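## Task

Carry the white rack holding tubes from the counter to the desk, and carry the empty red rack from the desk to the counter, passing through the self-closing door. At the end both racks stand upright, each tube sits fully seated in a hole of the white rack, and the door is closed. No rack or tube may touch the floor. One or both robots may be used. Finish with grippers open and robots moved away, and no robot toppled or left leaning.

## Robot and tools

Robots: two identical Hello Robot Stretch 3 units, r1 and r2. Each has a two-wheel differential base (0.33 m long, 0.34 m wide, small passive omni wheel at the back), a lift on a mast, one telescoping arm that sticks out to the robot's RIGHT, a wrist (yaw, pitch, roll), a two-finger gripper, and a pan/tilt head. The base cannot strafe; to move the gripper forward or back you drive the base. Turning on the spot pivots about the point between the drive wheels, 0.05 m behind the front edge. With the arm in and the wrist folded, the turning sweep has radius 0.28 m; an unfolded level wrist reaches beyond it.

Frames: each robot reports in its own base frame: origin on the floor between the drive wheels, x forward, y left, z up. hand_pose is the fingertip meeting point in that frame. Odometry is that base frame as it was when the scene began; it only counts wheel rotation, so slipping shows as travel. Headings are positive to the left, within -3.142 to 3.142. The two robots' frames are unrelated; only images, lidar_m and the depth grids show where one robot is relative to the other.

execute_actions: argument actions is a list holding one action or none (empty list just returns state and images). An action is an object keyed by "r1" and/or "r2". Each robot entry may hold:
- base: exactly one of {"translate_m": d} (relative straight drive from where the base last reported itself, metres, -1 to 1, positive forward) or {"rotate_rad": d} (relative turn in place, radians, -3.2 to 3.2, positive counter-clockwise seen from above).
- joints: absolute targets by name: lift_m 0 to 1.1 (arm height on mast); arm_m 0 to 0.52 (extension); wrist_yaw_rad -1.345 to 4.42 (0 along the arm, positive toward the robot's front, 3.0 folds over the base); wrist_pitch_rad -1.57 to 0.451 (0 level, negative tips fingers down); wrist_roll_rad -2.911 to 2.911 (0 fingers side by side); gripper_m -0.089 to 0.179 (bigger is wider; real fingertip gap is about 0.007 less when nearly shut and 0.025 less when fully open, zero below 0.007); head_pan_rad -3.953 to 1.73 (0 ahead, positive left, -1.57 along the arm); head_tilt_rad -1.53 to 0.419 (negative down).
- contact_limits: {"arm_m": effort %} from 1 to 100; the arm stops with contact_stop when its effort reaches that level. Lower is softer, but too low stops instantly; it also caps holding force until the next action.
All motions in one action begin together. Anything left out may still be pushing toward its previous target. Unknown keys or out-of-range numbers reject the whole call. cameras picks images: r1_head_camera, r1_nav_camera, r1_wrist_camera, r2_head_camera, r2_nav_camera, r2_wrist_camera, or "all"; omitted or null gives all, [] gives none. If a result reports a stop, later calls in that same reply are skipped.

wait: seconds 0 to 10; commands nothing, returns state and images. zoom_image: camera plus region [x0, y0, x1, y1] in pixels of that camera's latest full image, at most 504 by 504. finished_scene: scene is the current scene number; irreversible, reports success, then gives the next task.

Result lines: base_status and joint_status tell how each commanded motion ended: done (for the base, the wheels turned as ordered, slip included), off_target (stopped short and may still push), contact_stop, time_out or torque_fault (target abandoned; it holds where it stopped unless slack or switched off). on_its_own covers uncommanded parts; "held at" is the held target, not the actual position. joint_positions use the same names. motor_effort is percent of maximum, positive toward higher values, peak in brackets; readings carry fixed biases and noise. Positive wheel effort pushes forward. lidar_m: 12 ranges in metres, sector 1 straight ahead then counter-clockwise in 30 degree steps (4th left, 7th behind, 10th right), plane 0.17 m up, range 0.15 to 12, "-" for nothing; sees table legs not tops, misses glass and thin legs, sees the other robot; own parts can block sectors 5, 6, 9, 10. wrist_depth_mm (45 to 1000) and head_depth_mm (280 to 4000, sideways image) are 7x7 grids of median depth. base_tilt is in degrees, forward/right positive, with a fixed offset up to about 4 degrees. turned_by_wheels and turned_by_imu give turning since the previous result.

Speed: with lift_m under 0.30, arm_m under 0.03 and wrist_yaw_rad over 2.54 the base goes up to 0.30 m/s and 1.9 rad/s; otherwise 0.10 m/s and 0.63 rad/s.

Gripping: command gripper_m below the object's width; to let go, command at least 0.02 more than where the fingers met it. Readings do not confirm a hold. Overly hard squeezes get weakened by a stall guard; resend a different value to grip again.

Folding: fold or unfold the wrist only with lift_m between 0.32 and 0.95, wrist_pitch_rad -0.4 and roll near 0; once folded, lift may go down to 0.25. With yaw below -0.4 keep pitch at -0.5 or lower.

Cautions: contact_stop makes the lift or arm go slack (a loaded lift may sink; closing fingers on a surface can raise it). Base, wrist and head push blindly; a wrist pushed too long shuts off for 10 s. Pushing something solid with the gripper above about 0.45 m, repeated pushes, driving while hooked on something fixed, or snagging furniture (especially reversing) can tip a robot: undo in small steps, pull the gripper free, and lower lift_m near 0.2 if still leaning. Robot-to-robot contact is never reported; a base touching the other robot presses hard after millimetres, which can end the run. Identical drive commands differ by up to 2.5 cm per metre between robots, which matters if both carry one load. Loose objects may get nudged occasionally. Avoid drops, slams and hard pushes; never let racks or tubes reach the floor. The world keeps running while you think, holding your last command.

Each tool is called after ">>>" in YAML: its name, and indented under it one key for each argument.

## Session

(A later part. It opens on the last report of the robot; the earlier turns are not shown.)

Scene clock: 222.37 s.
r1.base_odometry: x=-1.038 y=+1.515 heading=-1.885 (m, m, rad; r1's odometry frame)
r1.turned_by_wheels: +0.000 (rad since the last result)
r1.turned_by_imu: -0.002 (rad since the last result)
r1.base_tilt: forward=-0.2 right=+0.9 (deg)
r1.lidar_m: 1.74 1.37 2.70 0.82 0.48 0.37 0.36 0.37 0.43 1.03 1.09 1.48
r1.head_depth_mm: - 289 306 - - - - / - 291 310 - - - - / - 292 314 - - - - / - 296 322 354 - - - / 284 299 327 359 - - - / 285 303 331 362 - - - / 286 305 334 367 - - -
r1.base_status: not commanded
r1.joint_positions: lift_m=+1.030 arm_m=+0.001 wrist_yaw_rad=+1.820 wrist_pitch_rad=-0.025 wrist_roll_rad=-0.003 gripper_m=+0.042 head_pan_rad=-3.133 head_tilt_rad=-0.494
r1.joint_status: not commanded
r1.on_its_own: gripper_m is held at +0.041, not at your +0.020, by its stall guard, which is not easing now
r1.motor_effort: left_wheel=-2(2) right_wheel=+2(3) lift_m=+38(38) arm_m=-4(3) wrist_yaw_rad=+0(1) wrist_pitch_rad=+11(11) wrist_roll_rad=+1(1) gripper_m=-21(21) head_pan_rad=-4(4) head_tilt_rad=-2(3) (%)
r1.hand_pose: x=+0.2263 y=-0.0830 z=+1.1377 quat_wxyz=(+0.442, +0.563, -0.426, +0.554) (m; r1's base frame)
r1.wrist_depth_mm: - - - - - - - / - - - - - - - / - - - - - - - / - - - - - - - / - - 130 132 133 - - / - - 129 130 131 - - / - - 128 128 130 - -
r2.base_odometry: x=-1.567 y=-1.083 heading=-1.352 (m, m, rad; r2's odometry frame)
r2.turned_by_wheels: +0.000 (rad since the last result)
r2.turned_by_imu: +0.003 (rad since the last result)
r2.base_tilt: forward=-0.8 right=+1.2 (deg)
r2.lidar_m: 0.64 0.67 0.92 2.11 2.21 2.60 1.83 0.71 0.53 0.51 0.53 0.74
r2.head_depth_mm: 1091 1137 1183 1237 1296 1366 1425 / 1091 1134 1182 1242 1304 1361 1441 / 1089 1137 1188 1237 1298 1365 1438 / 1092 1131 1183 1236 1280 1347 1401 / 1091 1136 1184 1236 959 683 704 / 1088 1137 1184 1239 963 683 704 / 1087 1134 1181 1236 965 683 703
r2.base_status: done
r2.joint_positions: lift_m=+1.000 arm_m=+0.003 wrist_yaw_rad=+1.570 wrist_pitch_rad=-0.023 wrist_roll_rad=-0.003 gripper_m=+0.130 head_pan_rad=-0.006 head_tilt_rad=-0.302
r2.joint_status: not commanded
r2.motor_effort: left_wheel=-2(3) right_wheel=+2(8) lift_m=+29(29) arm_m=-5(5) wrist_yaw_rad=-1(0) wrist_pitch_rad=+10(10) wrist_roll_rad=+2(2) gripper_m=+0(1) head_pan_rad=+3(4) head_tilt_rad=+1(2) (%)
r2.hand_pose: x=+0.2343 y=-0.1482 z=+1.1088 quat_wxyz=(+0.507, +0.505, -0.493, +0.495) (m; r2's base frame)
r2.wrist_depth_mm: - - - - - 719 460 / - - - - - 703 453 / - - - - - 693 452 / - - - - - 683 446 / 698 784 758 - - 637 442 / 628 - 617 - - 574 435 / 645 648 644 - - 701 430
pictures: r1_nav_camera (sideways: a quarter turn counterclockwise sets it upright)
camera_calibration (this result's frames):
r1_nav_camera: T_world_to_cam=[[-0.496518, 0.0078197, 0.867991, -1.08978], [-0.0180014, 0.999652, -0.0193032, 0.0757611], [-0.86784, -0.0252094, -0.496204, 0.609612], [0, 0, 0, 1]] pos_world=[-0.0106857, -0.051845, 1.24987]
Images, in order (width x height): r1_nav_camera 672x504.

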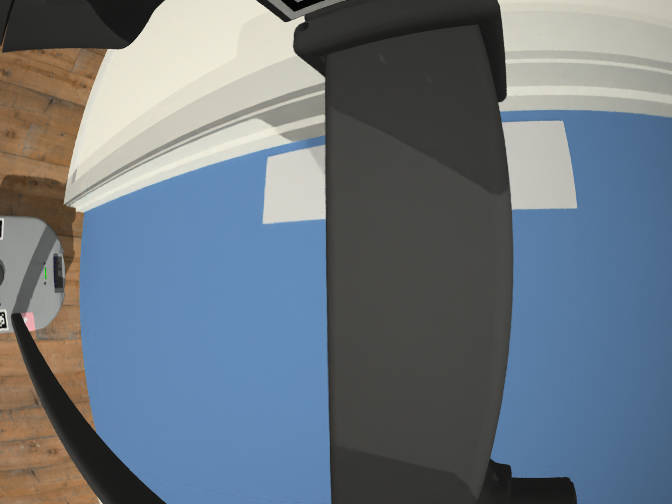

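>>> execute_actions:
  actions:
    - {"r1": {"base": {"translate_m": -0.2}}, "r2": {"base": {"translate_m": 0.2}}}
  cameras: ["r1_nav_camera"]

Scene clock: 226.37 s.
r1.base_odometry: x=-0.976 y=+1.705 heading=-1.885 (m, m, rad; r1's odometry frame)
r1.turned_by_wheels: +0.000 (rad since the last result)
r1.turned_by_imu: +0.000 (rad since the last result)
r1.base_tilt: forward=-0.1 right=+0.8 (deg)
r1.lidar_m: 1.58 1.57 2.81 0.59 0.32 0.27 0.27 0.31 0.25 0.46 1.07 1.56
r1.head_depth_mm: - - - - - - - / - - - - - - - / - - - - - - - / - - - - - - - / - - - - - - - / - - - 289 - - - / - - - 294 - - -
r1.base_status: translate_m off_target (by the wheels' count: -0.1998 of -0.2000)
r1.joint_positions: lift_m=+1.030 arm_m=+0.001 wrist_yaw_rad=+1.820 wrist_pitch_rad=-0.026 wrist_roll_rad=-0.003 gripper_m=+0.042 head_pan_rad=-3.134 head_tilt_rad=-0.497
r1.joint_status: not commanded
r1.on_its_own: gripper_m is held at +0.041, not at your +0.020, by its stall guard, which is not easing now; left_wheel is at rest, and its effort (-35) is outside its rest range (-18 to +18); right_wheel is at rest, and its effort (-19) is outside its rest range (-18 to +18)
r1.motor_effort: left_wheel=-35(50) right_wheel=-19(39) lift_m=+36(38) arm_m=-3(4) wrist_yaw_rad=+1(0) wrist_pitch_rad=+12(12) wrist_roll_rad=+1(1) gripper_m=-21(21) head_pan_rad=-3(4) head_tilt_rad=-1(3) (%)
r1.hand_pose: x=+0.2263 y=-0.0830 z=+1.1375 quat_wxyz=(+0.442, +0.563, -0.426, +0.553) (m; r1's base frame)
r1.wrist_depth_mm: - - - - - - - / - - - - - - - / - - - - - - - / - - - - - - - / - - 130 131 133 - - / - - 129 130 131 - - / - - 128 129 131 - -
r2.base_odometry: x=-1.524 y=-1.278 heading=-1.353 (m, m, rad; r2's odometry frame)
r2.turned_by_wheels: +0.000 (rad since the last result)
r2.turned_by_imu: +0.001 (rad since the last result)
r2.base_tilt: forward=-0.7 right=+1.3 (deg)
r2.lidar_m: 0.44 0.46 0.64 1.84 2.21 2.80 1.57 0.71 0.53 0.51 0.54 0.75
r2.head_depth_mm: 909 947 988 1032 1082 1134 1184 / 907 945 986 1033 1083 1134 1192 / 908 946 987 1031 1081 1132 1194 / 907 945 985 1032 1066 1121 1040 / 908 945 987 1031 959 666 513 / 906 943 983 1031 965 670 514 / 909 945 986 1030 966 670 515
r2.base_status: done
r2.joint_positions: lift_m=+1.000 arm_m=+0.003 wrist_yaw_rad=+1.570 wrist_pitch_rad=-0.023 wrist_roll_rad=-0.003 gripper_m=+0.130 head_pan_rad=-0.006 head_tilt_rad=-0.302
r2.joint_status: not commanded
r2.motor_effort: left_wheel=-2(4) right_wheel=+2(7) lift_m=+29(28) arm_m=-5(5) wrist_yaw_rad=-1(0) wrist_pitch_rad=+10(10) wrist_roll_rad=+2(2) gripper_m=+0(1) head_pan_rad=+2(3) head_tilt_rad=+1(1) (%)
r2.hand_pose: x=+0.2343 y=-0.1482 z=+1.1088 quat_wxyz=(+0.507, +0.505, -0.493, +0.495) (m; r2's base frame)
r2.wrist_depth_mm: 947 936 926 930 921 734 467 / 979 943 937 946 927 721 460 / - - 980 961 976 702 455 / - - - - 988 691 451 / 698 787 766 - - 630 442 / 485 - 588 - - 580 445 / 395 389 521 - - 703 432
pictures: r1_nav_camera (sideways: a quarter turn counterclockwise sets it upright)
camera_calibration (this result's frames):
r1_nav_camera: T_world_to_cam=[[-0.498781, 0.00804501, 0.866691, -1.08807], [-0.0174604, 0.999661, -0.0193278, 0.0757897], [-0.866552, -0.0247731, -0.498471, 0.612554], [0, 0, 0, 1]] pos_world=[-0.0105751, -0.0518356, 1.24983]
Images, in order (width x height): r1_nav_camera 672x504.

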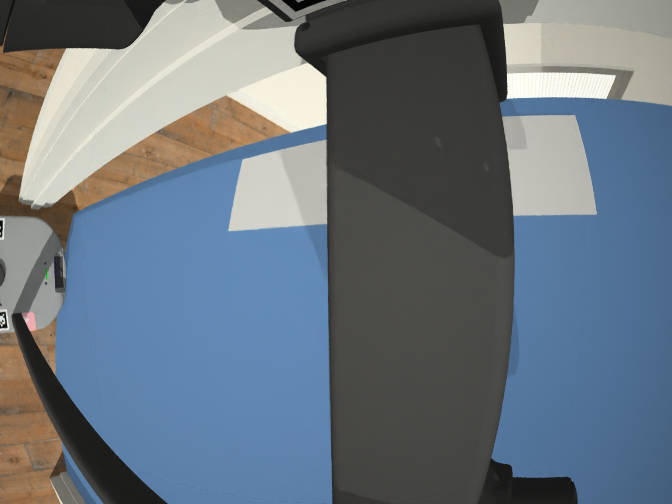

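>>> execute_actions:
  actions:
    - {"r1": {"base": {"translate_m": -0.3}}, "r2": {"base": {"rotate_rad": 1.572}, "joints": {"head_pan_rad": -1.2, "head_tilt_rad": -0.5}}}
  cameras: ["r1_nav_camera"]

Scene clock: 230.77 s.
r1.base_odometry: x=-0.884 y=+1.990 heading=-1.885 (m, m, rad; r1's odometry frame)
r1.turned_by_wheels: +0.000 (rad since the last result)
r1.turned_by_imu: +0.276 (rad since the last result)
r1.base_tilt: forward=+7.8 right=+0.9 (deg)
r1.lidar_m: 1.20 1.25 0.56 0.31 0.27 0.26 0.30 1.05 0.18 0.17 0.22 1.25
r1.head_depth_mm: 327 341 351 - - - - / 355 371 385 - - - - / 387 406 423 - - - - / 2319 2471 2595 2709 - - - / 1831 1952 2057 2213 - - - / 1523 1598 1675 1755 - - - / 1295 1358 1416 1480 - - -
r1.base_status: translate_m off_target (by the wheels' count: -0.2998 of -0.3000)
r1.joint_positions: lift_m=+1.030 arm_m=+0.001 wrist_yaw_rad=+1.831 wrist_pitch_rad=-0.028 wrist_roll_rad=-0.002 gripper_m=+0.042 head_pan_rad=-3.134 head_tilt_rad=-0.497
r1.joint_status: not commanded
r1.on_its_own: base_tilt is 7.9 degrees off its reading at the scene's start (forward=-0.1 right=+0.8); gripper_m is held at +0.041, not at your +0.020, by its stall guard, which is not easing now; left_wheel is at rest, and its effort (-19) is outside its rest range (-18 to +18); right_wheel is at rest, and its effort (-28) is outside its rest range (-18 to +18)
r1.motor_effort: left_wheel=-19(53) right_wheel=-28(85) lift_m=+30(37) arm_m=+1(3) wrist_yaw_rad=-8(27) wrist_pitch_rad=+13(14) wrist_roll_rad=+1(1) gripper_m=-21(21) head_pan_rad=-3(4) head_tilt_rad=-1(1) (%)
r1.hand_pose: x=+0.2255 y=-0.0800 z=+1.1374 quat_wxyz=(+0.439, +0.566, -0.422, +0.555) (m; r1's base frame)
r1.wrist_depth_mm: - - - - - - - / - - - - - - - / - - - - - - - / - - - - - - - / - - 132 132 133 - - / - - 129 131 131 - - / - - 128 129 130 - -
r2.base_odometry: x=-1.524 y=-1.278 heading=+0.219 (m, m, rad; r2's odometry frame)
r2.turned_by_wheels: +1.572 (rad since the last result)
r2.turned_by_imu: +1.554 (rad since the last result)
r2.base_tilt: forward=-0.8 right=+1.2 (deg)
r2.lidar_m: 1.77 2.20 2.81 1.35 0.72 0.53 0.51 0.53 0.74 0.44 0.46 0.63
r2.head_depth_mm: 857 913 978 925 687 547 1303 / 884 943 1016 931 661 514 561 / 916 980 1054 934 662 539 - / 948 1018 1103 937 694 - - / 983 1058 1147 945 666 - - / 1022 1101 1202 947 668 644 - / 1063 1150 1250 948 670 687 771
r2.base_status: done
r2.joint_positions: lift_m=+1.000 arm_m=+0.003 wrist_yaw_rad=+1.570 wrist_pitch_rad=-0.023 wrist_roll_rad=-0.003 gripper_m=+0.130 head_pan_rad=-1.193 head_tilt_rad=-0.494
r2.joint_status: all done
r2.motor_effort: left_wheel=-2(6) right_wheel=+3(7) lift_m=+29(28) arm_m=-5(5) wrist_yaw_rad=-1(0) wrist_pitch_rad=+9(10) wrist_roll_rad=+2(2) gripper_m=+0(0) head_pan_rad=-5(45) head_tilt_rad=-3(17) (%)
r2.hand_pose: x=+0.2343 y=-0.1482 z=+1.1088 quat_wxyz=(+0.507, +0.505, -0.493, +0.495) (m; r2's base frame)
r2.wrist_depth_mm: - - - - - - - / - - - - - - - / - - - - - - - / - - - - - - - / - - - - - 860 903 / - - - - - 605 572 / - - - - - 547 430
pictures: r1_nav_camera (sideways: a quarter turn counterclockwise sets it upright)
camera_calibration (this result's frames):
r1_nav_camera: T_world_to_cam=[[-0.49937, 0.00847571, 0.866347, -1.08762], [-0.0165753, 0.999676, -0.0193342, 0.0757927], [-0.86623, -0.0240149, -0.499068, 0.613328], [0, 0, 0, 1]] pos_world=[-0.0105844, -0.0518208, 1.24981]
Images, in order (width x height): r1_nav_camera 672x504.

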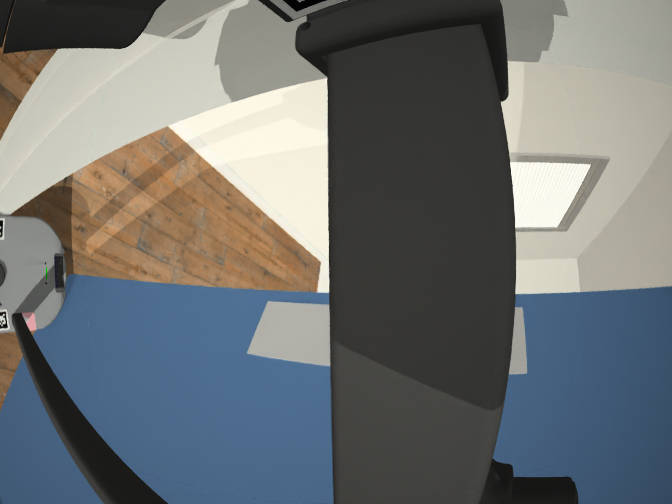

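>>> execute_actions:
  actions:
    - {"r1": {"base": {"translate_m": 0.12}}}
  cameras: ["r1_nav_camera"]

Scene clock: 233.37 s.
r1.base_odometry: x=-0.921 y=+1.876 heading=-1.883 (m, m, rad; r1's odometry frame)
r1.turned_by_wheels: +0.001 (rad since the last result)
r1.turned_by_imu: +0.001 (rad since the last result)
r1.base_tilt: forward=+1.7 right=+0.8 (deg)
r1.lidar_m: 1.69 2.54 0.70 0.33 0.26 0.26 0.28 1.09 0.20 0.21 1.22 1.75
r1.head_depth_mm: - - - - - - - / - - - - - - - / - 286 294 - - - - / 287 301 326 360 - - - / 306 335 366 398 - - - / 1494 1583 1678 1804 - - - / 1280 1345 1429 1501 - - -
r1.base_status: translate_m off_target (by the wheels' count: +0.1202 of +0.1200)
r1.joint_positions: lift_m=+1.030 arm_m=+0.001 wrist_yaw_rad=+1.840 wrist_pitch_rad=-0.028 wrist_roll_rad=-0.002 gripper_m=+0.042 head_pan_rad=-3.134 head_tilt_rad=-0.497
r1.joint_status: not commanded
r1.on_its_own: gripper_m is held at +0.041, not at your +0.020, by its stall guard, which is not easing now; right_wheel is at rest, and its effort (-49) is outside its rest range (-18 to +18); wrist_yaw_rad is at rest, and its effort (-14) is outside its rest range (-12 to +12)
r1.motor_effort: left_wheel=+1(17) right_wheel=-49(49) lift_m=+30(31) arm_m=+2(2) wrist_yaw_rad=-14(14) wrist_pitch_rad=+12(12) wrist_roll_rad=+1(1) gripper_m=-21(21) head_pan_rad=-3(3) head_tilt_rad=-1(1) (%)
r1.hand_pose: x=+0.2249 y=-0.0779 z=+1.1374 quat_wxyz=(+0.437, +0.568, -0.420, +0.557) (m; r1's base frame)
r1.wrist_depth_mm: - - - - - - - / - - - - - - - / - - - - - - - / - - - - - - - / - - 131 132 134 - - / - - 129 130 131 - - / - - 128 129 130 - -
r2.base_odometry: x=-1.524 y=-1.278 heading=+0.219 (m, m, rad; r2's odometry frame)
r2.turned_by_wheels: +0.000 (rad since the last result)
r2.turned_by_imu: +0.001 (rad since the last result)
r2.base_tilt: forward=-0.7 right=+1.2 (deg)
r2.lidar_m: 1.77 2.20 2.80 1.42 0.72 0.53 0.51 0.53 0.74 0.44 0.46 0.63
r2.head_depth_mm: 855 912 981 927 687 548 1300 / 886 945 1017 929 660 512 562 / 914 980 1060 933 663 540 - / 951 1021 1099 940 693 - - / 985 1059 1150 940 667 - - / 1024 1107 1202 944 668 644 - / 1063 1151 1249 950 671 687 770
r2.base_status: not commanded
r2.joint_positions: lift_m=+1.000 arm_m=+0.003 wrist_yaw_rad=+1.570 wrist_pitch_rad=-0.023 wrist_roll_rad=-0.003 gripper_m=+0.130 head_pan_rad=-1.193 head_tilt_rad=-0.494
r2.joint_status: not commanded
r2.motor_effort: left_wheel=-2(2) right_wheel=+3(3) lift_m=+29(29) arm_m=-5(5) wrist_yaw_rad=-1(1) wrist_pitch_rad=+10(9) wrist_roll_rad=+2(2) gripper_m=+1(0) head_pan_rad=-4(3) head_tilt_rad=-3(2) (%)
r2.hand_pose: x=+0.2343 y=-0.1482 z=+1.1088 quat_wxyz=(+0.507, +0.505, -0.493, +0.495) (m; r2's base frame)
r2.wrist_depth_mm: - - - - - - - / - - - - - - - / - - - - - - - / - - - - - - - / - - - - - 870 888 / - - - - - 610 583 / - - - - - 552 430
pictures: r1_nav_camera (sideways: a quarter turn counterclockwise sets it upright)
camera_calibration (this result's frames):
r1_nav_camera: T_world_to_cam=[[-0.499367, 0.00847585, 0.866349, -1.08762], [-0.0165751, 0.999676, -0.0193342, 0.0757927], [-0.866232, -0.0240147, -0.499065, 0.613324], [0, 0, 0, 1]] pos_world=[-0.0105846, -0.0518208, 1.24981]
Images, in order (width x height): r1_nav_camera 672x504.

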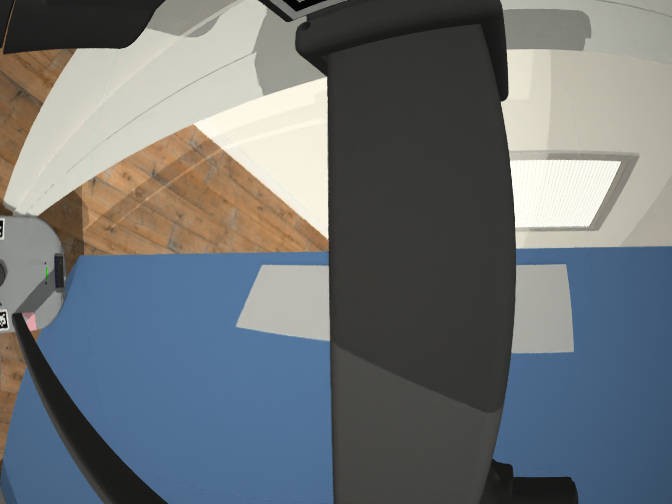

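>>> execute_actions:
  actions:
    - {"r1": {"base": {"translate_m": 0.45}}, "r2": {"base": {"translate_m": 0.85}}}
  cameras: ["r1_nav_camera", "r2_head_camera"]

Scene clock: 245.33 s.
r1.base_odometry: x=-1.059 y=+1.447 heading=-1.883 (m, m, rad; r1's odometry frame)
r1.turned_by_wheels: +0.000 (rad since the last result)
r1.turned_by_imu: -0.005 (rad since the last result)
r1.base_tilt: forward=-0.2 right=+0.8 (deg)
r1.lidar_m: 1.24 2.03 2.62 0.75 0.50 0.46 0.46 0.52 0.91 1.15 1.41 1.65
r1.head_depth_mm: 341 366 388 - - - - / 354 381 404 - - - - / 368 397 423 - - - - / 382 414 450 499 - - - / 398 433 475 520 - - - / 415 452 498 551 - - - / 429 462 499 533 - - -
r1.base_status: done
r1.joint_positions: lift_m=+1.030 arm_m=+0.001 wrist_yaw_rad=+1.820 wrist_pitch_rad=-0.028 wrist_roll_rad=-0.002 gripper_m=+0.042 head_pan_rad=-3.135 head_tilt_rad=-0.497
r1.joint_status: not commanded
r1.on_its_own: gripper_m is held at +0.041, not at your +0.020, by its stall guard, which is not easing now
r1.motor_effort: left_wheel=-1(9) right_wheel=+0(44) lift_m=+30(31) arm_m=+1(2) wrist_yaw_rad=+0(16) wrist_pitch_rad=+13(12) wrist_roll_rad=+1(1) gripper_m=-22(21) head_pan_rad=-3(3) head_tilt_rad=-1(1) (%)
r1.hand_pose: x=+0.2262 y=-0.0828 z=+1.1374 quat_wxyz=(+0.442, +0.564, -0.425, +0.553) (m; r1's base frame)
r1.wrist_depth_mm: - - - - - - - / - - - - - - - / - - - - - - - / - - - - - - - / - - 131 132 133 735 681 / - - 129 130 131 - - / - - 128 128 130 - -
r2.base_odometry: x=-0.694 y=-1.093 heading=+0.219 (m, m, rad; r2's odometry frame)
r2.turned_by_wheels: +0.000 (rad since the last result)
r2.turned_by_imu: +0.003 (rad since the last result)
r2.base_tilt: forward=-0.7 right=+1.4 (deg)
r2.lidar_m: 1.26 1.31 1.82 2.71 1.91 1.41 1.36 0.63 0.46 0.45 0.47 0.64
r2.head_depth_mm: 866 923 991 929 661 512 553 / 894 954 1027 932 660 530 573 / 927 990 1069 883 662 549 - / 960 1031 1114 793 693 - - / 997 1073 1167 827 666 - - / 1035 1119 1216 945 667 660 - / 1075 1163 1256 948 671 702 788
r2.base_status: done
r2.joint_positions: lift_m=+1.000 arm_m=+0.003 wrist_yaw_rad=+1.570 wrist_pitch_rad=-0.023 wrist_roll_rad=-0.003 gripper_m=+0.130 head_pan_rad=-1.193 head_tilt_rad=-0.494
r2.joint_status: not commanded
r2.motor_effort: left_wheel=-2(3) right_wheel=+2(7) lift_m=+29(28) arm_m=-5(5) wrist_yaw_rad=+0(1) wrist_pitch_rad=+9(10) wrist_roll_rad=+2(2) gripper_m=+0(1) head_pan_rad=-4(3) head_tilt_rad=-3(3) (%)
r2.hand_pose: x=+0.2343 y=-0.1482 z=+1.1088 quat_wxyz=(+0.507, +0.505, -0.493, +0.495) (m; r2's base frame)
r2.wrist_depth_mm: - - - - - - - / - - - - - - - / - - - - - - - / - - - - - - - / - - - - - 857 886 / - - - - - 602 575 / - - - - - 572 431
pictures: r1_nav_camera (sideways: a quarter turn counterclockwise sets it upright), r2_head_camera (sideways: a quarter turn clockwise sets it upright)
camera_calibration (this result's frames):
r1_nav_camera: T_world_to_cam=[[-0.498851, 0.00863381, 0.866645, -1.08801], [-0.0162774, 0.999681, -0.0193286, 0.0757836], [-0.866535, -0.0237488, -0.498551, 0.612658], [0, 0, 0, 1]] pos_world=[-0.0106315, -0.0518159, 1.24982]
r2_head_camera: T_world_to_cam=[[-0.146285, 0.402967, -0.903448, 1.19262], [0.935266, 0.353888, 0.00640888, -0.0165146], [0.322302, -0.844027, -0.42865, 0.512894], [0, 0, 0, 1]] pos_world=[0.0246016, -0.0418483, 1.29743]
Images, in order (width x height): r1_nav_camera 672x504, r2_head_camera 896x504.

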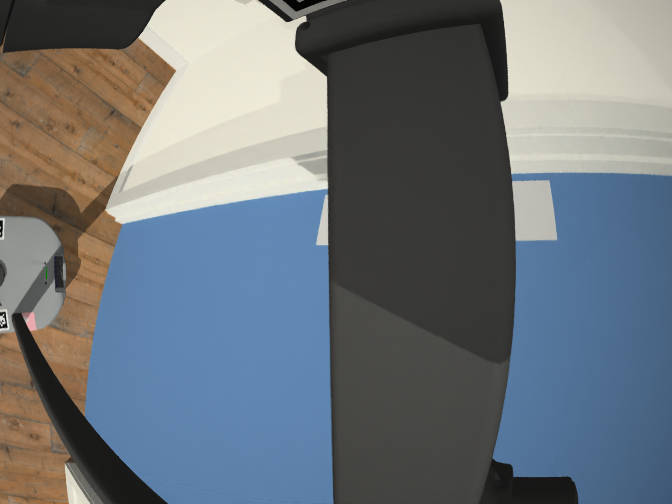

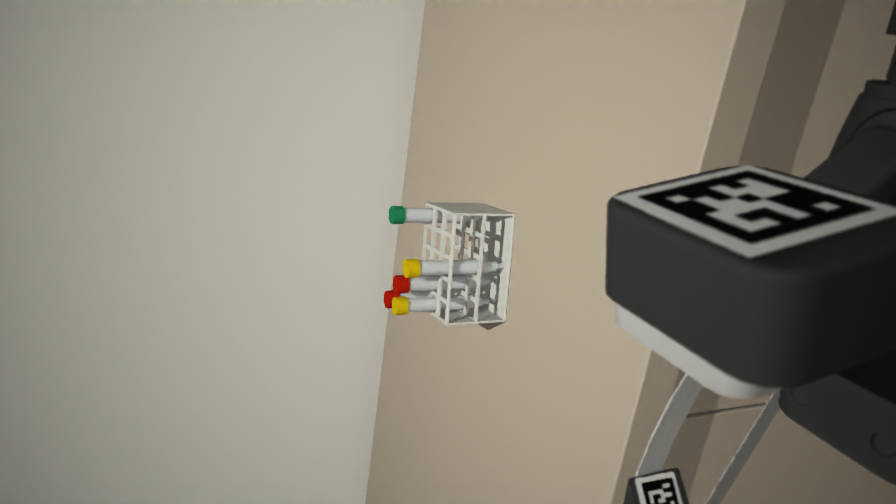

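>>> execute_actions:
  actions:
    - {"r1": {"base": {"rotate_rad": -0.58}}, "r2": {"base": {"translate_m": -0.15}, "joints": {"arm_m": 0.45, "wrist_yaw_rad": 1.45, "lift_m": 0.88}}}
  cameras: ["r2_wrist_camera", "r2_head_camera"]

Scene clock: 251.70 s.
r1.base_odometry: x=-1.059 y=+1.447 heading=-2.463 (m, m, rad; r1's odometry frame)
r1.turned_by_wheels: -0.580 (rad since the last result)
r1.turned_by_imu: -0.581 (rad since the last result)
r1.base_tilt: forward=-0.2 right=+0.9 (deg)
r1.lidar_m: 1.65 1.24 1.95 2.62 0.75 0.52 0.46 0.46 0.52 0.79 1.14 1.35
r1.head_depth_mm: 384 420 452 - - - - / 376 410 439 - - - - / 368 400 430 - - - - / 360 391 427 467 - - - / 353 383 419 458 - - - / 346 374 408 445 - - - / 339 367 399 434 - - -
r1.base_status: done
r1.joint_positions: lift_m=+1.030 arm_m=+0.001 wrist_yaw_rad=+1.820 wrist_pitch_rad=-0.028 wrist_roll_rad=-0.002 gripper_m=+0.042 head_pan_rad=-3.135 head_tilt_rad=-0.497
r1.joint_status: not commanded
r1.on_its_own: gripper_m is held at +0.041, not at your +0.020, by its stall guard, which is not easing now
r1.motor_effort: left_wheel=+2(8) right_wheel=-2(7) lift_m=+31(30) arm_m=+1(1) wrist_yaw_rad=-1(0) wrist_pitch_rad=+12(13) wrist_roll_rad=+1(1) gripper_m=-21(21) head_pan_rad=-3(3) head_tilt_rad=-1(1) (%)
r1.hand_pose: x=+0.2262 y=-0.0828 z=+1.1374 quat_wxyz=(+0.442, +0.564, -0.425, +0.553) (m; r1's base frame)
r1.wrist_depth_mm: - - - - - - - / - - - - - - - / - - - - - - - / - - - - - - - / - - 131 132 133 - - / - - 129 130 131 - - / - - 127 128 130 - -
r2.base_odometry: x=-0.840 y=-1.126 heading=+0.219 (m, m, rad; r2's odometry frame)
r2.turned_by_wheels: +0.000 (rad since the last result)
r2.turned_by_imu: +0.001 (rad since the last result)
r2.base_tilt: forward=-0.8 right=+1.3 (deg)
r2.lidar_m: 1.41 1.47 2.04 2.71 1.70 1.26 1.21 0.63 0.46 0.45 0.46 0.64
r2.head_depth_mm: 864 918 988 981 632 511 550 / 895 954 1024 1019 634 528 580 / 924 990 1066 989 649 548 613 / 958 1028 1112 992 651 569 651 / 994 1069 1159 849 666 611 693 / 1034 1118 1211 836 668 652 740 / 1074 1168 1252 945 669 694 794
r2.base_status: done
r2.joint_positions: lift_m=+0.880 arm_m=+0.450 wrist_yaw_rad=+1.450 wrist_pitch_rad=-0.022 wrist_roll_rad=-0.003 gripper_m=+0.130 head_pan_rad=-1.193 head_tilt_rad=-0.494
r2.joint_status: all done
r2.motor_effort: left_wheel=-2(5) right_wheel=+2(3) lift_m=+24(25) arm_m=+4(4) wrist_yaw_rad=+1(5) wrist_pitch_rad=+9(9) wrist_roll_rad=+2(2) gripper_m=+1(0) head_pan_rad=-3(4) head_tilt_rad=-3(3) (%)
r2.hand_pose: x=+0.2324 y=-0.6256 z=+0.9892 quat_wxyz=(+0.536, +0.474, -0.523, +0.464) (m; r2's base frame)
r2.wrist_depth_mm: - - - - - 708 491 / - - - - - 707 482 / - - - - - 704 486 / - - 768 669 387 644 482 / - - 405 383 324 465 444 / - - 279 286 293 325 311 / 214 200 212 216 222 213 231
pictures: r2_head_camera (sideways: a quarter turn clockwise sets it upright), r2_wrist_camera
camera_calibration (this result's frames):
r2_head_camera: T_world_to_cam=[[-0.146308, 0.403199, -0.903341, 1.19249], [0.935319, 0.353747, 0.00640487, -0.0165097], [0.322137, -0.843975, -0.428875, 0.513188], [0, 0, 0, 1]] pos_world=[0.024595, -0.04185, 1.29742]
r2_wrist_camera: T_world_to_cam=[[-0.137941, -0.989464, 0.0439789, -0.632584], [-0.147623, -0.0233679, -0.988768, 1.03529], [0.979377, -0.142884, -0.142844, -0.0170234], [0, 0, 0, 1]] pos_world=[0.0822447, -0.604159, 1.04905]
Images, in order (width x height): r2_head_camera 896x504, r2_wrist_camera 644x364.

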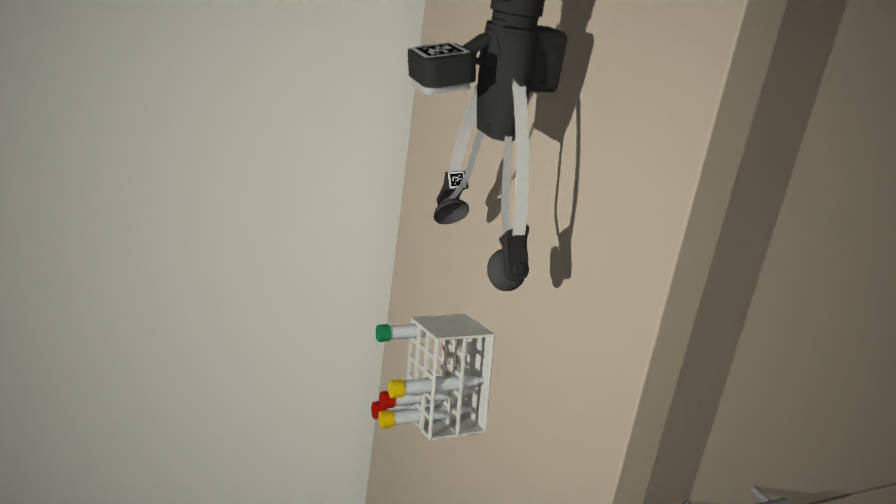

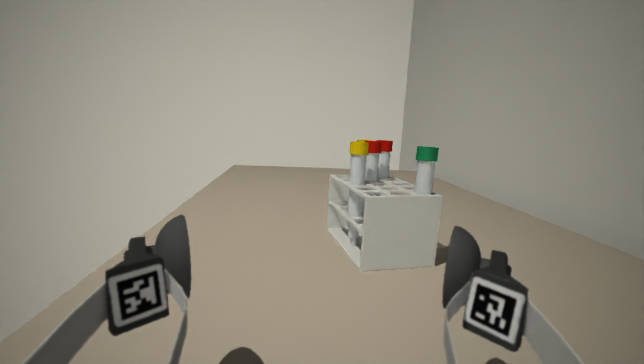

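>>> execute_actions:
  actions:
    - {"r1": {"base": {"translate_m": -0.3}}, "r2": {"base": {"rotate_rad": 0.6}, "joints": {"arm_m": 0.05}}}
  cameras: ["r1_nav_camera"]

Scene clock: 257.63 s.
r1.base_odometry: x=-0.826 y=+1.636 heading=-2.463 (m, m, rad; r1's odometry frame)
r1.turned_by_wheels: +0.000 (rad since the last result)
r1.turned_by_imu: +0.026 (rad since the last result)
r1.base_tilt: forward=-0.1 right=+0.9 (deg)
r1.lidar_m: 1.94 1.50 2.33 2.56 0.40 0.29 0.28 0.29 0.39 0.44 1.21 1.45
r1.head_depth_mm: - - - - - - - / - - - - - - - / - - - - - - - / - - - - - - - / - - - - - - - / - - - - - - - / - - - - - - -
r1.base_status: translate_m off_target (by the wheels' count: -0.2997 of -0.3000)
r1.joint_positions: lift_m=+1.030 arm_m=+0.001 wrist_yaw_rad=+1.820 wrist_pitch_rad=-0.028 wrist_roll_rad=-0.002 gripper_m=+0.042 head_pan_rad=-3.135 head_tilt_rad=-0.498
r1.joint_status: not commanded
r1.on_its_own: gripper_m is held at +0.041, not at your +0.020, by its stall guard, which is not easing now; left_wheel is at rest, and its effort (-29) is outside its rest range (-18 to +18); right_wheel is at rest, and its effort (-47) is outside its rest range (-18 to +18)
r1.motor_effort: left_wheel=-29(75) right_wheel=-47(66) lift_m=+30(31) arm_m=+1(1) wrist_yaw_rad=+0(0) wrist_pitch_rad=+13(13) wrist_roll_rad=+1(1) gripper_m=-21(21) head_pan_rad=-3(3) head_tilt_rad=-1(1) (%)
r1.hand_pose: x=+0.2262 y=-0.0829 z=+1.1374 quat_wxyz=(+0.443, +0.564, -0.425, +0.553) (m; r1's base frame)
r1.wrist_depth_mm: - - - - - - - / - - - - - - - / - - - - - - - / - - - - - - - / - - 131 132 134 - - / - - 129 130 131 - - / - - 128 129 130 - -
r2.base_odometry: x=-0.840 y=-1.126 heading=+0.819 (m, m, rad; r2's odometry frame)
r2.turned_by_wheels: +0.600 (rad since the last result)
r2.turned_by_imu: +0.594 (rad since the last result)
r2.base_tilt: forward=-0.7 right=+1.2 (deg)
r2.lidar_m: 1.50 2.21 2.71 1.57 1.23 1.21 0.59 0.46 0.45 0.48 0.69 1.41
r2.head_depth_mm: 1146 1202 1255 876 659 620 674 / 1265 1347 1378 926 689 720 777 / 1414 1516 1543 934 758 843 - / 1467 1580 1663 938 917 1019 1186 / 1377 1473 1570 1034 1128 1264 1416 / 1302 1384 1476 1497 1672 1764 1423 / 1233 1306 1390 1485 1593 1660 1417
r2.base_status: done
r2.joint_positions: lift_m=+0.880 arm_m=+0.050 wrist_yaw_rad=+1.450 wrist_pitch_rad=-0.022 wrist_roll_rad=-0.003 gripper_m=+0.130 head_pan_rad=-1.193 head_tilt_rad=-0.494
r2.joint_status: all done
r2.motor_effort: left_wheel=-2(7) right_wheel=+2(11) lift_m=+24(24) arm_m=-5(5) wrist_yaw_rad=-1(0) wrist_pitch_rad=+9(9) wrist_roll_rad=+2(2) gripper_m=+0(0) head_pan_rad=-4(3) head_tilt_rad=-2(2) (%)
r2.hand_pose: x=+0.2324 y=-0.2261 z=+0.9892 quat_wxyz=(+0.535, +0.474, -0.523, +0.464) (m; r2's base frame)
r2.wrist_depth_mm: - - - - - - 942 / - - - - - - 935 / - - - - - - 965 / - - - - - - 990 / - - - - - - - / - - - - - - - / - - - - - - -
pictures: r1_nav_camera (sideways: a quarter turn counterclockwise sets it upright)
camera_calibration (this result's frames):
r1_nav_camera: T_world_to_cam=[[-0.49992, 0.00865372, 0.866028, -1.0872], [-0.016199, 0.999682, -0.0193402, 0.0757982], [-0.86592, -0.0236973, -0.499621, 0.614046], [0, 0, 0, 1]] pos_world=[-0.01057, -0.0518145, 1.2498]
Images, in order (width x height): r1_nav_camera 672x504.

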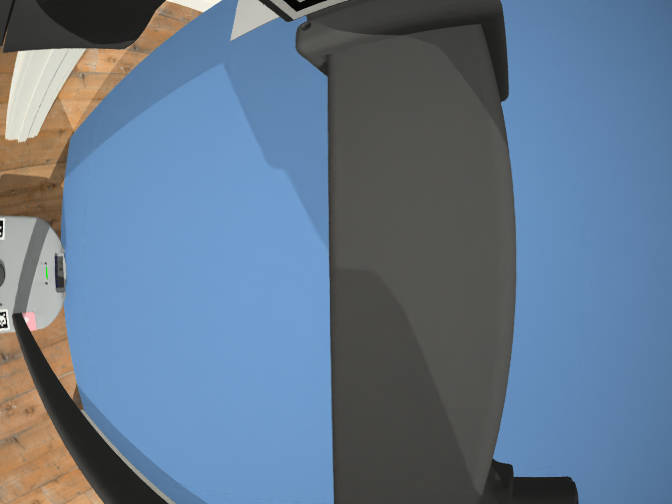

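>>> execute_actions:
  actions:
    - {"r1": {"base": {"translate_m": -0.2}}, "r2": {"base": {"translate_m": -0.28}}}
  cameras: ["r1_nav_camera"]

Scene clock: 261.97 s.
r1.base_odometry: x=-0.670 y=+1.761 heading=-2.463 (m, m, rad; r1's odometry frame)
r1.turned_by_wheels: +0.000 (rad since the last result)
r1.turned_by_imu: -0.001 (rad since the last result)
r1.base_tilt: forward=-0.1 right=+0.8 (deg)
r1.lidar_m: 2.14 1.69 2.56 0.45 0.29 0.27 0.27 0.34 1.40 0.47 0.46 1.50
r1.head_depth_mm: - - - - - - - / - - - - - - - / - - - - - - - / - - - 286 - - - / - - - 294 - - - / - - 288 311 - - - / - - 299 332 - - -
r1.base_status: translate_m off_target (by the wheels' count: -0.1998 of -0.2000)
r1.joint_positions: lift_m=+1.030 arm_m=+0.001 wrist_yaw_rad=+1.820 wrist_pitch_rad=-0.028 wrist_roll_rad=-0.002 gripper_m=+0.042 head_pan_rad=-3.135 head_tilt_rad=-0.498
r1.joint_status: not commanded
r1.on_its_own: gripper_m is held at +0.041, not at your +0.020, by its stall guard, which is not easing now; left_wheel is at rest, and its effort (-45) is outside its rest range (-18 to +18); right_wheel is at rest, and its effort (-27) is outside its rest range (-18 to +18)
r1.motor_effort: left_wheel=-45(60) right_wheel=-27(64) lift_m=+30(30) arm_m=+1(1) wrist_yaw_rad=-1(0) wrist_pitch_rad=+13(12) wrist_roll_rad=+1(1) gripper_m=-21(21) head_pan_rad=-3(3) head_tilt_rad=+0(0) (%)
r1.hand_pose: x=+0.2262 y=-0.0829 z=+1.1374 quat_wxyz=(+0.443, +0.564, -0.425, +0.553) (m; r1's base frame)
r1.wrist_depth_mm: - - - - - - - / - - - - - - - / - - - - - - - / - - - - - - - / - - 131 132 134 - - / - - 129 130 132 - - / - - 128 129 130 - -
r2.base_odometry: x=-1.032 y=-1.330 heading=+0.819 (m, m, rad; r2's odometry frame)
r2.turned_by_wheels: +0.000 (rad since the last result)
r2.turned_by_imu: +0.001 (rad since the last result)
r2.base_tilt: forward=-0.8 right=+1.3 (deg)
r2.lidar_m: 1.75 2.57 1.77 1.29 1.00 0.98 0.38 0.29 0.29 0.31 0.45 1.64
r2.head_depth_mm: 969 1018 1074 926 659 512 419 / 1072 1132 1201 928 660 512 455 / 1193 1276 1326 842 661 530 - / 1349 1463 1485 899 663 616 740 / 1556 1666 1733 941 696 786 943 / 1520 1614 1690 945 897 1069 1341 / 1442 1525 1597 1077 1292 1632 1417
r2.base_status: done
r2.joint_positions: lift_m=+0.880 arm_m=+0.050 wrist_yaw_rad=+1.450 wrist_pitch_rad=-0.022 wrist_roll_rad=-0.003 gripper_m=+0.130 head_pan_rad=-1.193 head_tilt_rad=-0.494
r2.joint_status: not commanded
r2.motor_effort: left_wheel=-2(6) right_wheel=+2(3) lift_m=+23(24) arm_m=-5(5) wrist_yaw_rad=+0(1) wrist_pitch_rad=+9(10) wrist_roll_rad=+2(2) gripper_m=+1(0) head_pan_rad=-3(3) head_tilt_rad=-2(3) (%)
r2.hand_pose: x=+0.2324 y=-0.2261 z=+0.9892 quat_wxyz=(+0.535, +0.474, -0.523, +0.464) (m; r2's base frame)
r2.wrist_depth_mm: - - - - - - - / - - - - - - - / - - - - - - - / - - - - - - - / - - - - - - 550 / - - - - - - 513 / - - - - - - 439
pictures: r1_nav_camera (sideways: a quarter turn counterclockwise sets it upright)
camera_calibration (this result's frames):
r1_nav_camera: T_world_to_cam=[[-0.49992, 0.0086536, 0.866028, -1.0872], [-0.0161992, 0.999682, -0.0193402, 0.0757982], [-0.86592, -0.0236975, -0.499621, 0.614046], [0, 0, 0, 1]] pos_world=[-0.01057, -0.0518145, 1.2498]
Images, in order (width x height): r1_nav_camera 672x504.

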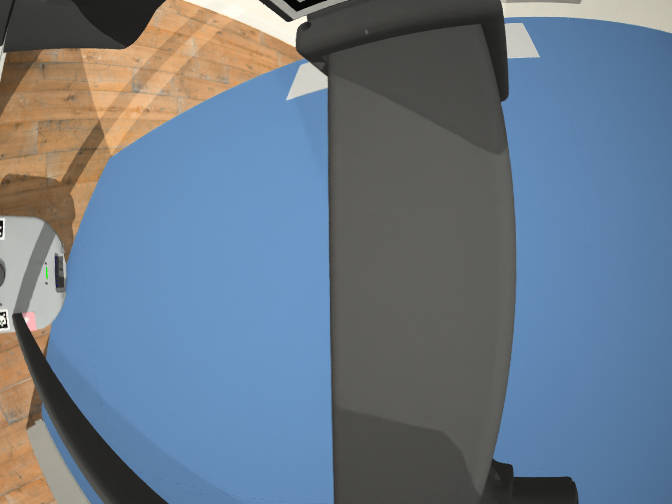

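>>> execute_actions:
  actions:
    - {"r1": {"base": {"translate_m": -0.2}}, "r2": {"base": {"rotate_rad": -0.6}}}
  cameras: ["r1_nav_camera", "r2_head_camera"]

Scene clock: 265.27 s.
r1.base_odometry: x=-0.515 y=+1.886 heading=-2.463 (m, m, rad; r1's odometry frame)
r1.turned_by_wheels: +0.000 (rad since the last result)
r1.turned_by_imu: +0.001 (rad since the last result)
r1.base_tilt: forward=-0.2 right=+0.8 (deg)
r1.lidar_m: 2.13 1.88 0.55 0.30 0.25 0.25 0.28 0.46 1.44 1.29 0.55 1.55
r1.head_depth_mm: - - - - - - - / - - - - - - - / - - - - - - - / - 288 306 342 - - - / 291 313 344 379 - - - / 320 353 392 439 - - - / 361 404 456 521 - - -
r1.base_status: translate_m off_target (by the wheels' count: -0.1998 of -0.2000)
r1.joint_positions: lift_m=+1.030 arm_m=+0.001 wrist_yaw_rad=+1.820 wrist_pitch_rad=-0.028 wrist_roll_rad=-0.002 gripper_m=+0.042 head_pan_rad=-3.135 head_tilt_rad=-0.498
r1.joint_status: not commanded
r1.on_its_own: gripper_m is held at +0.041, not at your +0.020, by its stall guard, which is not easing now; left_wheel is at rest, and its effort (-22) is outside its rest range (-18 to +18); right_wheel is at rest, and its effort (-25) is outside its rest range (-18 to +18)
r1.motor_effort: left_wheel=-22(60) right_wheel=-25(42) lift_m=+30(30) arm_m=+1(1) wrist_yaw_rad=+0(1) wrist_pitch_rad=+12(12) wrist_roll_rad=+1(1) gripper_m=-21(21) head_pan_rad=-3(3) head_tilt_rad=-1(0) (%)
r1.hand_pose: x=+0.2262 y=-0.0829 z=+1.1374 quat_wxyz=(+0.443, +0.564, -0.425, +0.553) (m; r1's base frame)
r1.wrist_depth_mm: - - - - - - - / - - - - - - - / - - - - - - - / - - - - - - - / - - 131 132 133 - - / - - 129 130 131 - - / - - 128 129 130 - -
r2.base_odometry: x=-1.032 y=-1.330 heading=+0.219 (m, m, rad; r2's odometry frame)
r2.turned_by_wheels: -0.600 (rad since the last result)
r2.turned_by_imu: -0.592 (rad since the last result)
r2.base_tilt: forward=-0.9 right=+1.3 (deg)
r2.lidar_m: 1.16 1.71 2.37 1.56 1.38 1.01 0.98 0.40 0.30 0.29 0.30 0.41
r2.head_depth_mm: 726 774 832 878 659 512 420 / 752 803 860 898 660 512 420 / 778 833 897 933 661 514 - / 806 865 934 936 663 514 438 / 835 900 975 939 665 524 422 / 865 939 1021 945 668 535 434 / 904 980 1071 946 671 519 447
r2.base_status: done
r2.joint_positions: lift_m=+0.880 arm_m=+0.050 wrist_yaw_rad=+1.450 wrist_pitch_rad=-0.022 wrist_roll_rad=-0.003 gripper_m=+0.130 head_pan_rad=-1.193 head_tilt_rad=-0.494
r2.joint_status: not commanded
r2.motor_effort: left_wheel=+1(5) right_wheel=-3(7) lift_m=+24(23) arm_m=-4(5) wrist_yaw_rad=-1(1) wrist_pitch_rad=+9(9) wrist_roll_rad=+2(2) gripper_m=+0(0) head_pan_rad=-3(3) head_tilt_rad=-2(3) (%)
r2.hand_pose: x=+0.2324 y=-0.2261 z=+0.9892 quat_wxyz=(+0.535, +0.474, -0.523, +0.464) (m; r2's base frame)
r2.wrist_depth_mm: - - - - - - 749 / - - - - - - 738 / - - - - - - 733 / - - - - 715 761 711 / - - - 826 440 475 484 / - - - 779 296 328 314 / - - - 756 229 214 235
pictures: r1_nav_camera (sideways: a quarter turn counterclockwise sets it upright), r2_head_camera (sideways: a quarter turn clockwise sets it upright)
camera_calibration (this result's frames):
r1_nav_camera: T_world_to_cam=[[-0.49992, 0.00865372, 0.866028, -1.0872], [-0.016199, 0.999682, -0.0193402, 0.0757982], [-0.86592, -0.0236973, -0.499621, 0.614046], [0, 0, 0, 1]] pos_world=[-0.01057, -0.0518145, 1.2498]
r2_head_camera: T_world_to_cam=[[-0.146331, 0.403261, -0.903309, 1.19244], [0.935321, 0.353743, 0.00640368, -0.0165081], [0.322122, -0.843947, -0.428942, 0.513276], [0, 0, 0, 1]] pos_world=[0.0245947, -0.0418498, 1.29742]
Images, in order (width x height): r1_nav_camera 672x504, r2_head_camera 896x504.

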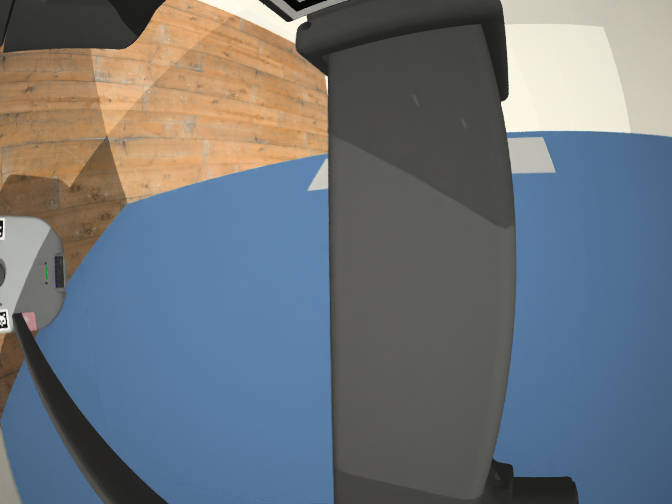

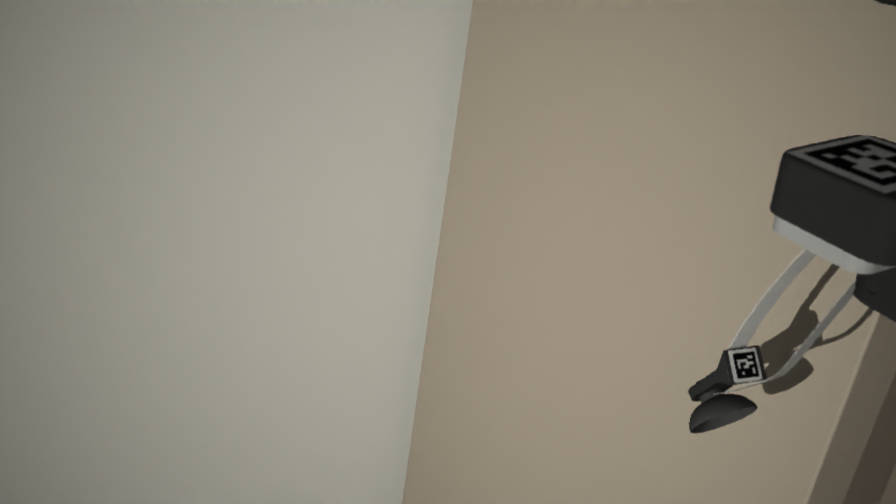

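>>> execute_actions:
  actions:
    - {"r1": {"base": {"translate_m": -0.2}}, "r2": {"base": {"translate_m": 0.574}, "joints": {"wrist_yaw_rad": 0.33, "gripper_m": 0.179, "arm_m": 0.03, "head_pan_rad": -1.57, "head_tilt_rad": -0.8}}}
  cameras: ["r1_nav_camera", "r2_head_camera", "r2_wrist_camera"]

Scene clock: 274.20 s.
r1.base_odometry: x=-0.359 y=+2.012 heading=-2.463 (m, m, rad; r1's odometry frame)
r1.turned_by_wheels: +0.000 (rad since the last result)
r1.turned_by_imu: +0.000 (rad since the last result)
r1.base_tilt: forward=-0.1 right=+0.9 (deg)
r1.lidar_m: 2.31 2.07 0.37 0.25 0.24 0.24 0.31 2.24 1.48 1.33 0.68 0.67
r1.head_depth_mm: - - - - - - - / - - 292 - - - - / 294 308 326 - - - - / 333 357 390 440 - - - / 393 429 474 527 - - - / 1841 2008 2187 2382 - - - / 1816 1968 2140 2330 - - -
r1.base_status: done
r1.joint_positions: lift_m=+1.030 arm_m=+0.001 wrist_yaw_rad=+1.820 wrist_pitch_rad=-0.028 wrist_roll_rad=-0.002 gripper_m=+0.042 head_pan_rad=-3.135 head_tilt_rad=-0.498
r1.joint_status: not commanded
r1.on_its_own: gripper_m is held at +0.041, not at your +0.020, by its stall guard, which is not easing now
r1.motor_effort: left_wheel=-11(34) right_wheel=-17(36) lift_m=+30(30) arm_m=+1(1) wrist_yaw_rad=+1(0) wrist_pitch_rad=+12(12) wrist_roll_rad=+1(1) gripper_m=-21(21) head_pan_rad=-3(3) head_tilt_rad=-1(0) (%)
r1.hand_pose: x=+0.2262 y=-0.0829 z=+1.1374 quat_wxyz=(+0.443, +0.564, -0.425, +0.553) (m; r1's base frame)
r1.wrist_depth_mm: - - - - - - - / - - - - - - - / - - - - - - - / - - - - - - - / - - 131 132 134 - - / - - 129 130 131 - - / - - 127 129 131 - 499
r2.base_odometry: x=-0.471 y=-1.205 heading=+0.219 (m, m, rad; r2's odometry frame)
r2.turned_by_wheels: +0.000 (rad since the last result)
r2.turned_by_imu: +0.002 (rad since the last result)
r2.base_tilt: forward=-0.8 right=+1.3 (deg)
r2.lidar_m: 1.07 1.12 1.54 2.86 1.65 1.61 1.56 0.41 0.30 0.29 0.31 0.42
r2.head_depth_mm: 775 855 714 563 - - 741 / 773 854 716 564 497 - 705 / 774 854 718 566 492 - 740 / 773 854 720 592 - 543 672 / 771 853 598 586 469 504 668 / 773 857 575 570 471 502 667 / 775 857 726 590 471 502 666
r2.base_status: done
r2.joint_positions: lift_m=+0.880 arm_m=+0.030 wrist_yaw_rad=+0.332 wrist_pitch_rad=-0.022 wrist_roll_rad=-0.003 gripper_m=+0.179 head_pan_rad=-1.563 head_tilt_rad=-0.790
r2.joint_status: all done
r2.motor_effort: left_wheel=+1(6) right_wheel=-2(3) lift_m=+24(23) arm_m=-4(5) wrist_yaw_rad=-2(3) wrist_pitch_rad=+9(9) wrist_roll_rad=+2(2) gripper_m=+1(84) head_pan_rad=-5(28) head_tilt_rad=-4(25) (%)
r2.hand_pose: x=+0.0618 y=-0.4170 z=+0.9892 quat_wxyz=(+0.700, +0.124, -0.695, +0.109) (m; r2's base frame)
r2.wrist_depth_mm: 885 830 718 650 585 534 487 / 905 845 741 665 592 550 496 / 912 869 767 673 608 560 514 / 663 695 746 297 611 573 516 / 380 409 402 303 401 471 482 / - 274 280 281 287 303 317 / 195 209 214 217 223 221 241
pictures: r1_nav_camera (sideways: a quarter turn counterclockwise sets it upright), r2_head_camera (sideways: a quarter turn clockwise sets it upright), r2_wrist_camera
camera_calibration (this result's frames):
r1_nav_camera: T_world_to_cam=[[-0.49992, 0.00865372, 0.866028, -1.0872], [-0.016199, 0.999682, -0.0193402, 0.0757982], [-0.86592, -0.0236973, -0.499621, 0.614046], [0, 0, 0, 1]] pos_world=[-0.01057, -0.0518145, 1.2498]
r2_head_camera: T_world_to_cam=[[0.00736926, 0.673502, -0.739149, 0.97747], [0.999955, -0.00936258, 0.00143844, -0.0104367], [-0.00595155, -0.739126, -0.67354, 0.833503], [0, 0, 0, 1]] pos_world=[0.00819362, -0.0423614, 1.28391]
r2_wrist_camera: T_world_to_cam=[[-0.950081, -0.308888, 0.0439788, -0.115743], [-0.0856024, 0.122518, -0.988768, 1.07198], [0.30003, -0.943174, -0.142844, -0.111918], [0, 0, 0, 1]] pos_world=[0.0153781, -0.272647, 1.04905]
Images, in order (width x height): r1_nav_camera 672x504, r2_head_camera 896x504, r2_wrist_camera 644x364.

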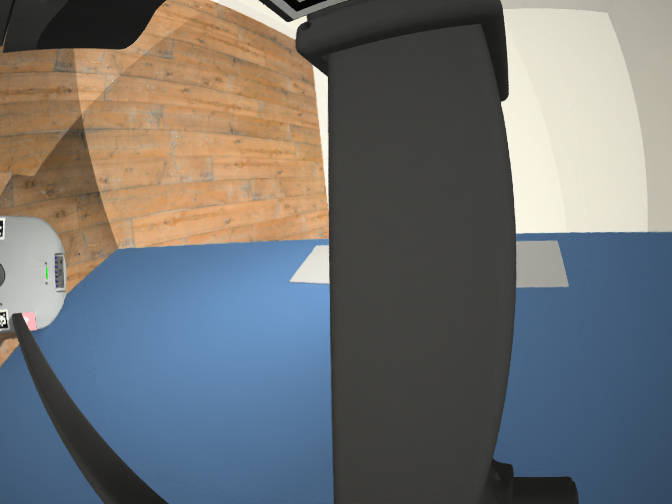

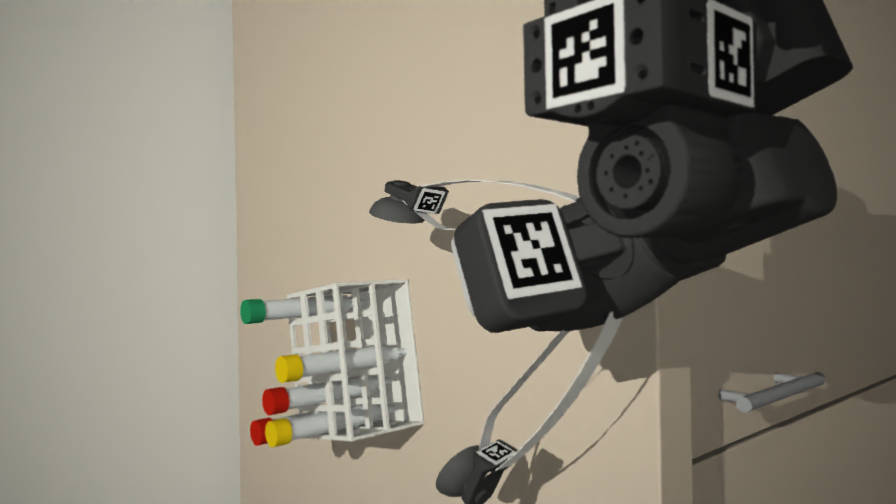

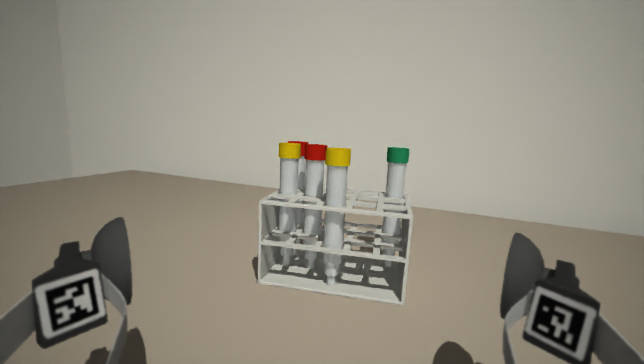

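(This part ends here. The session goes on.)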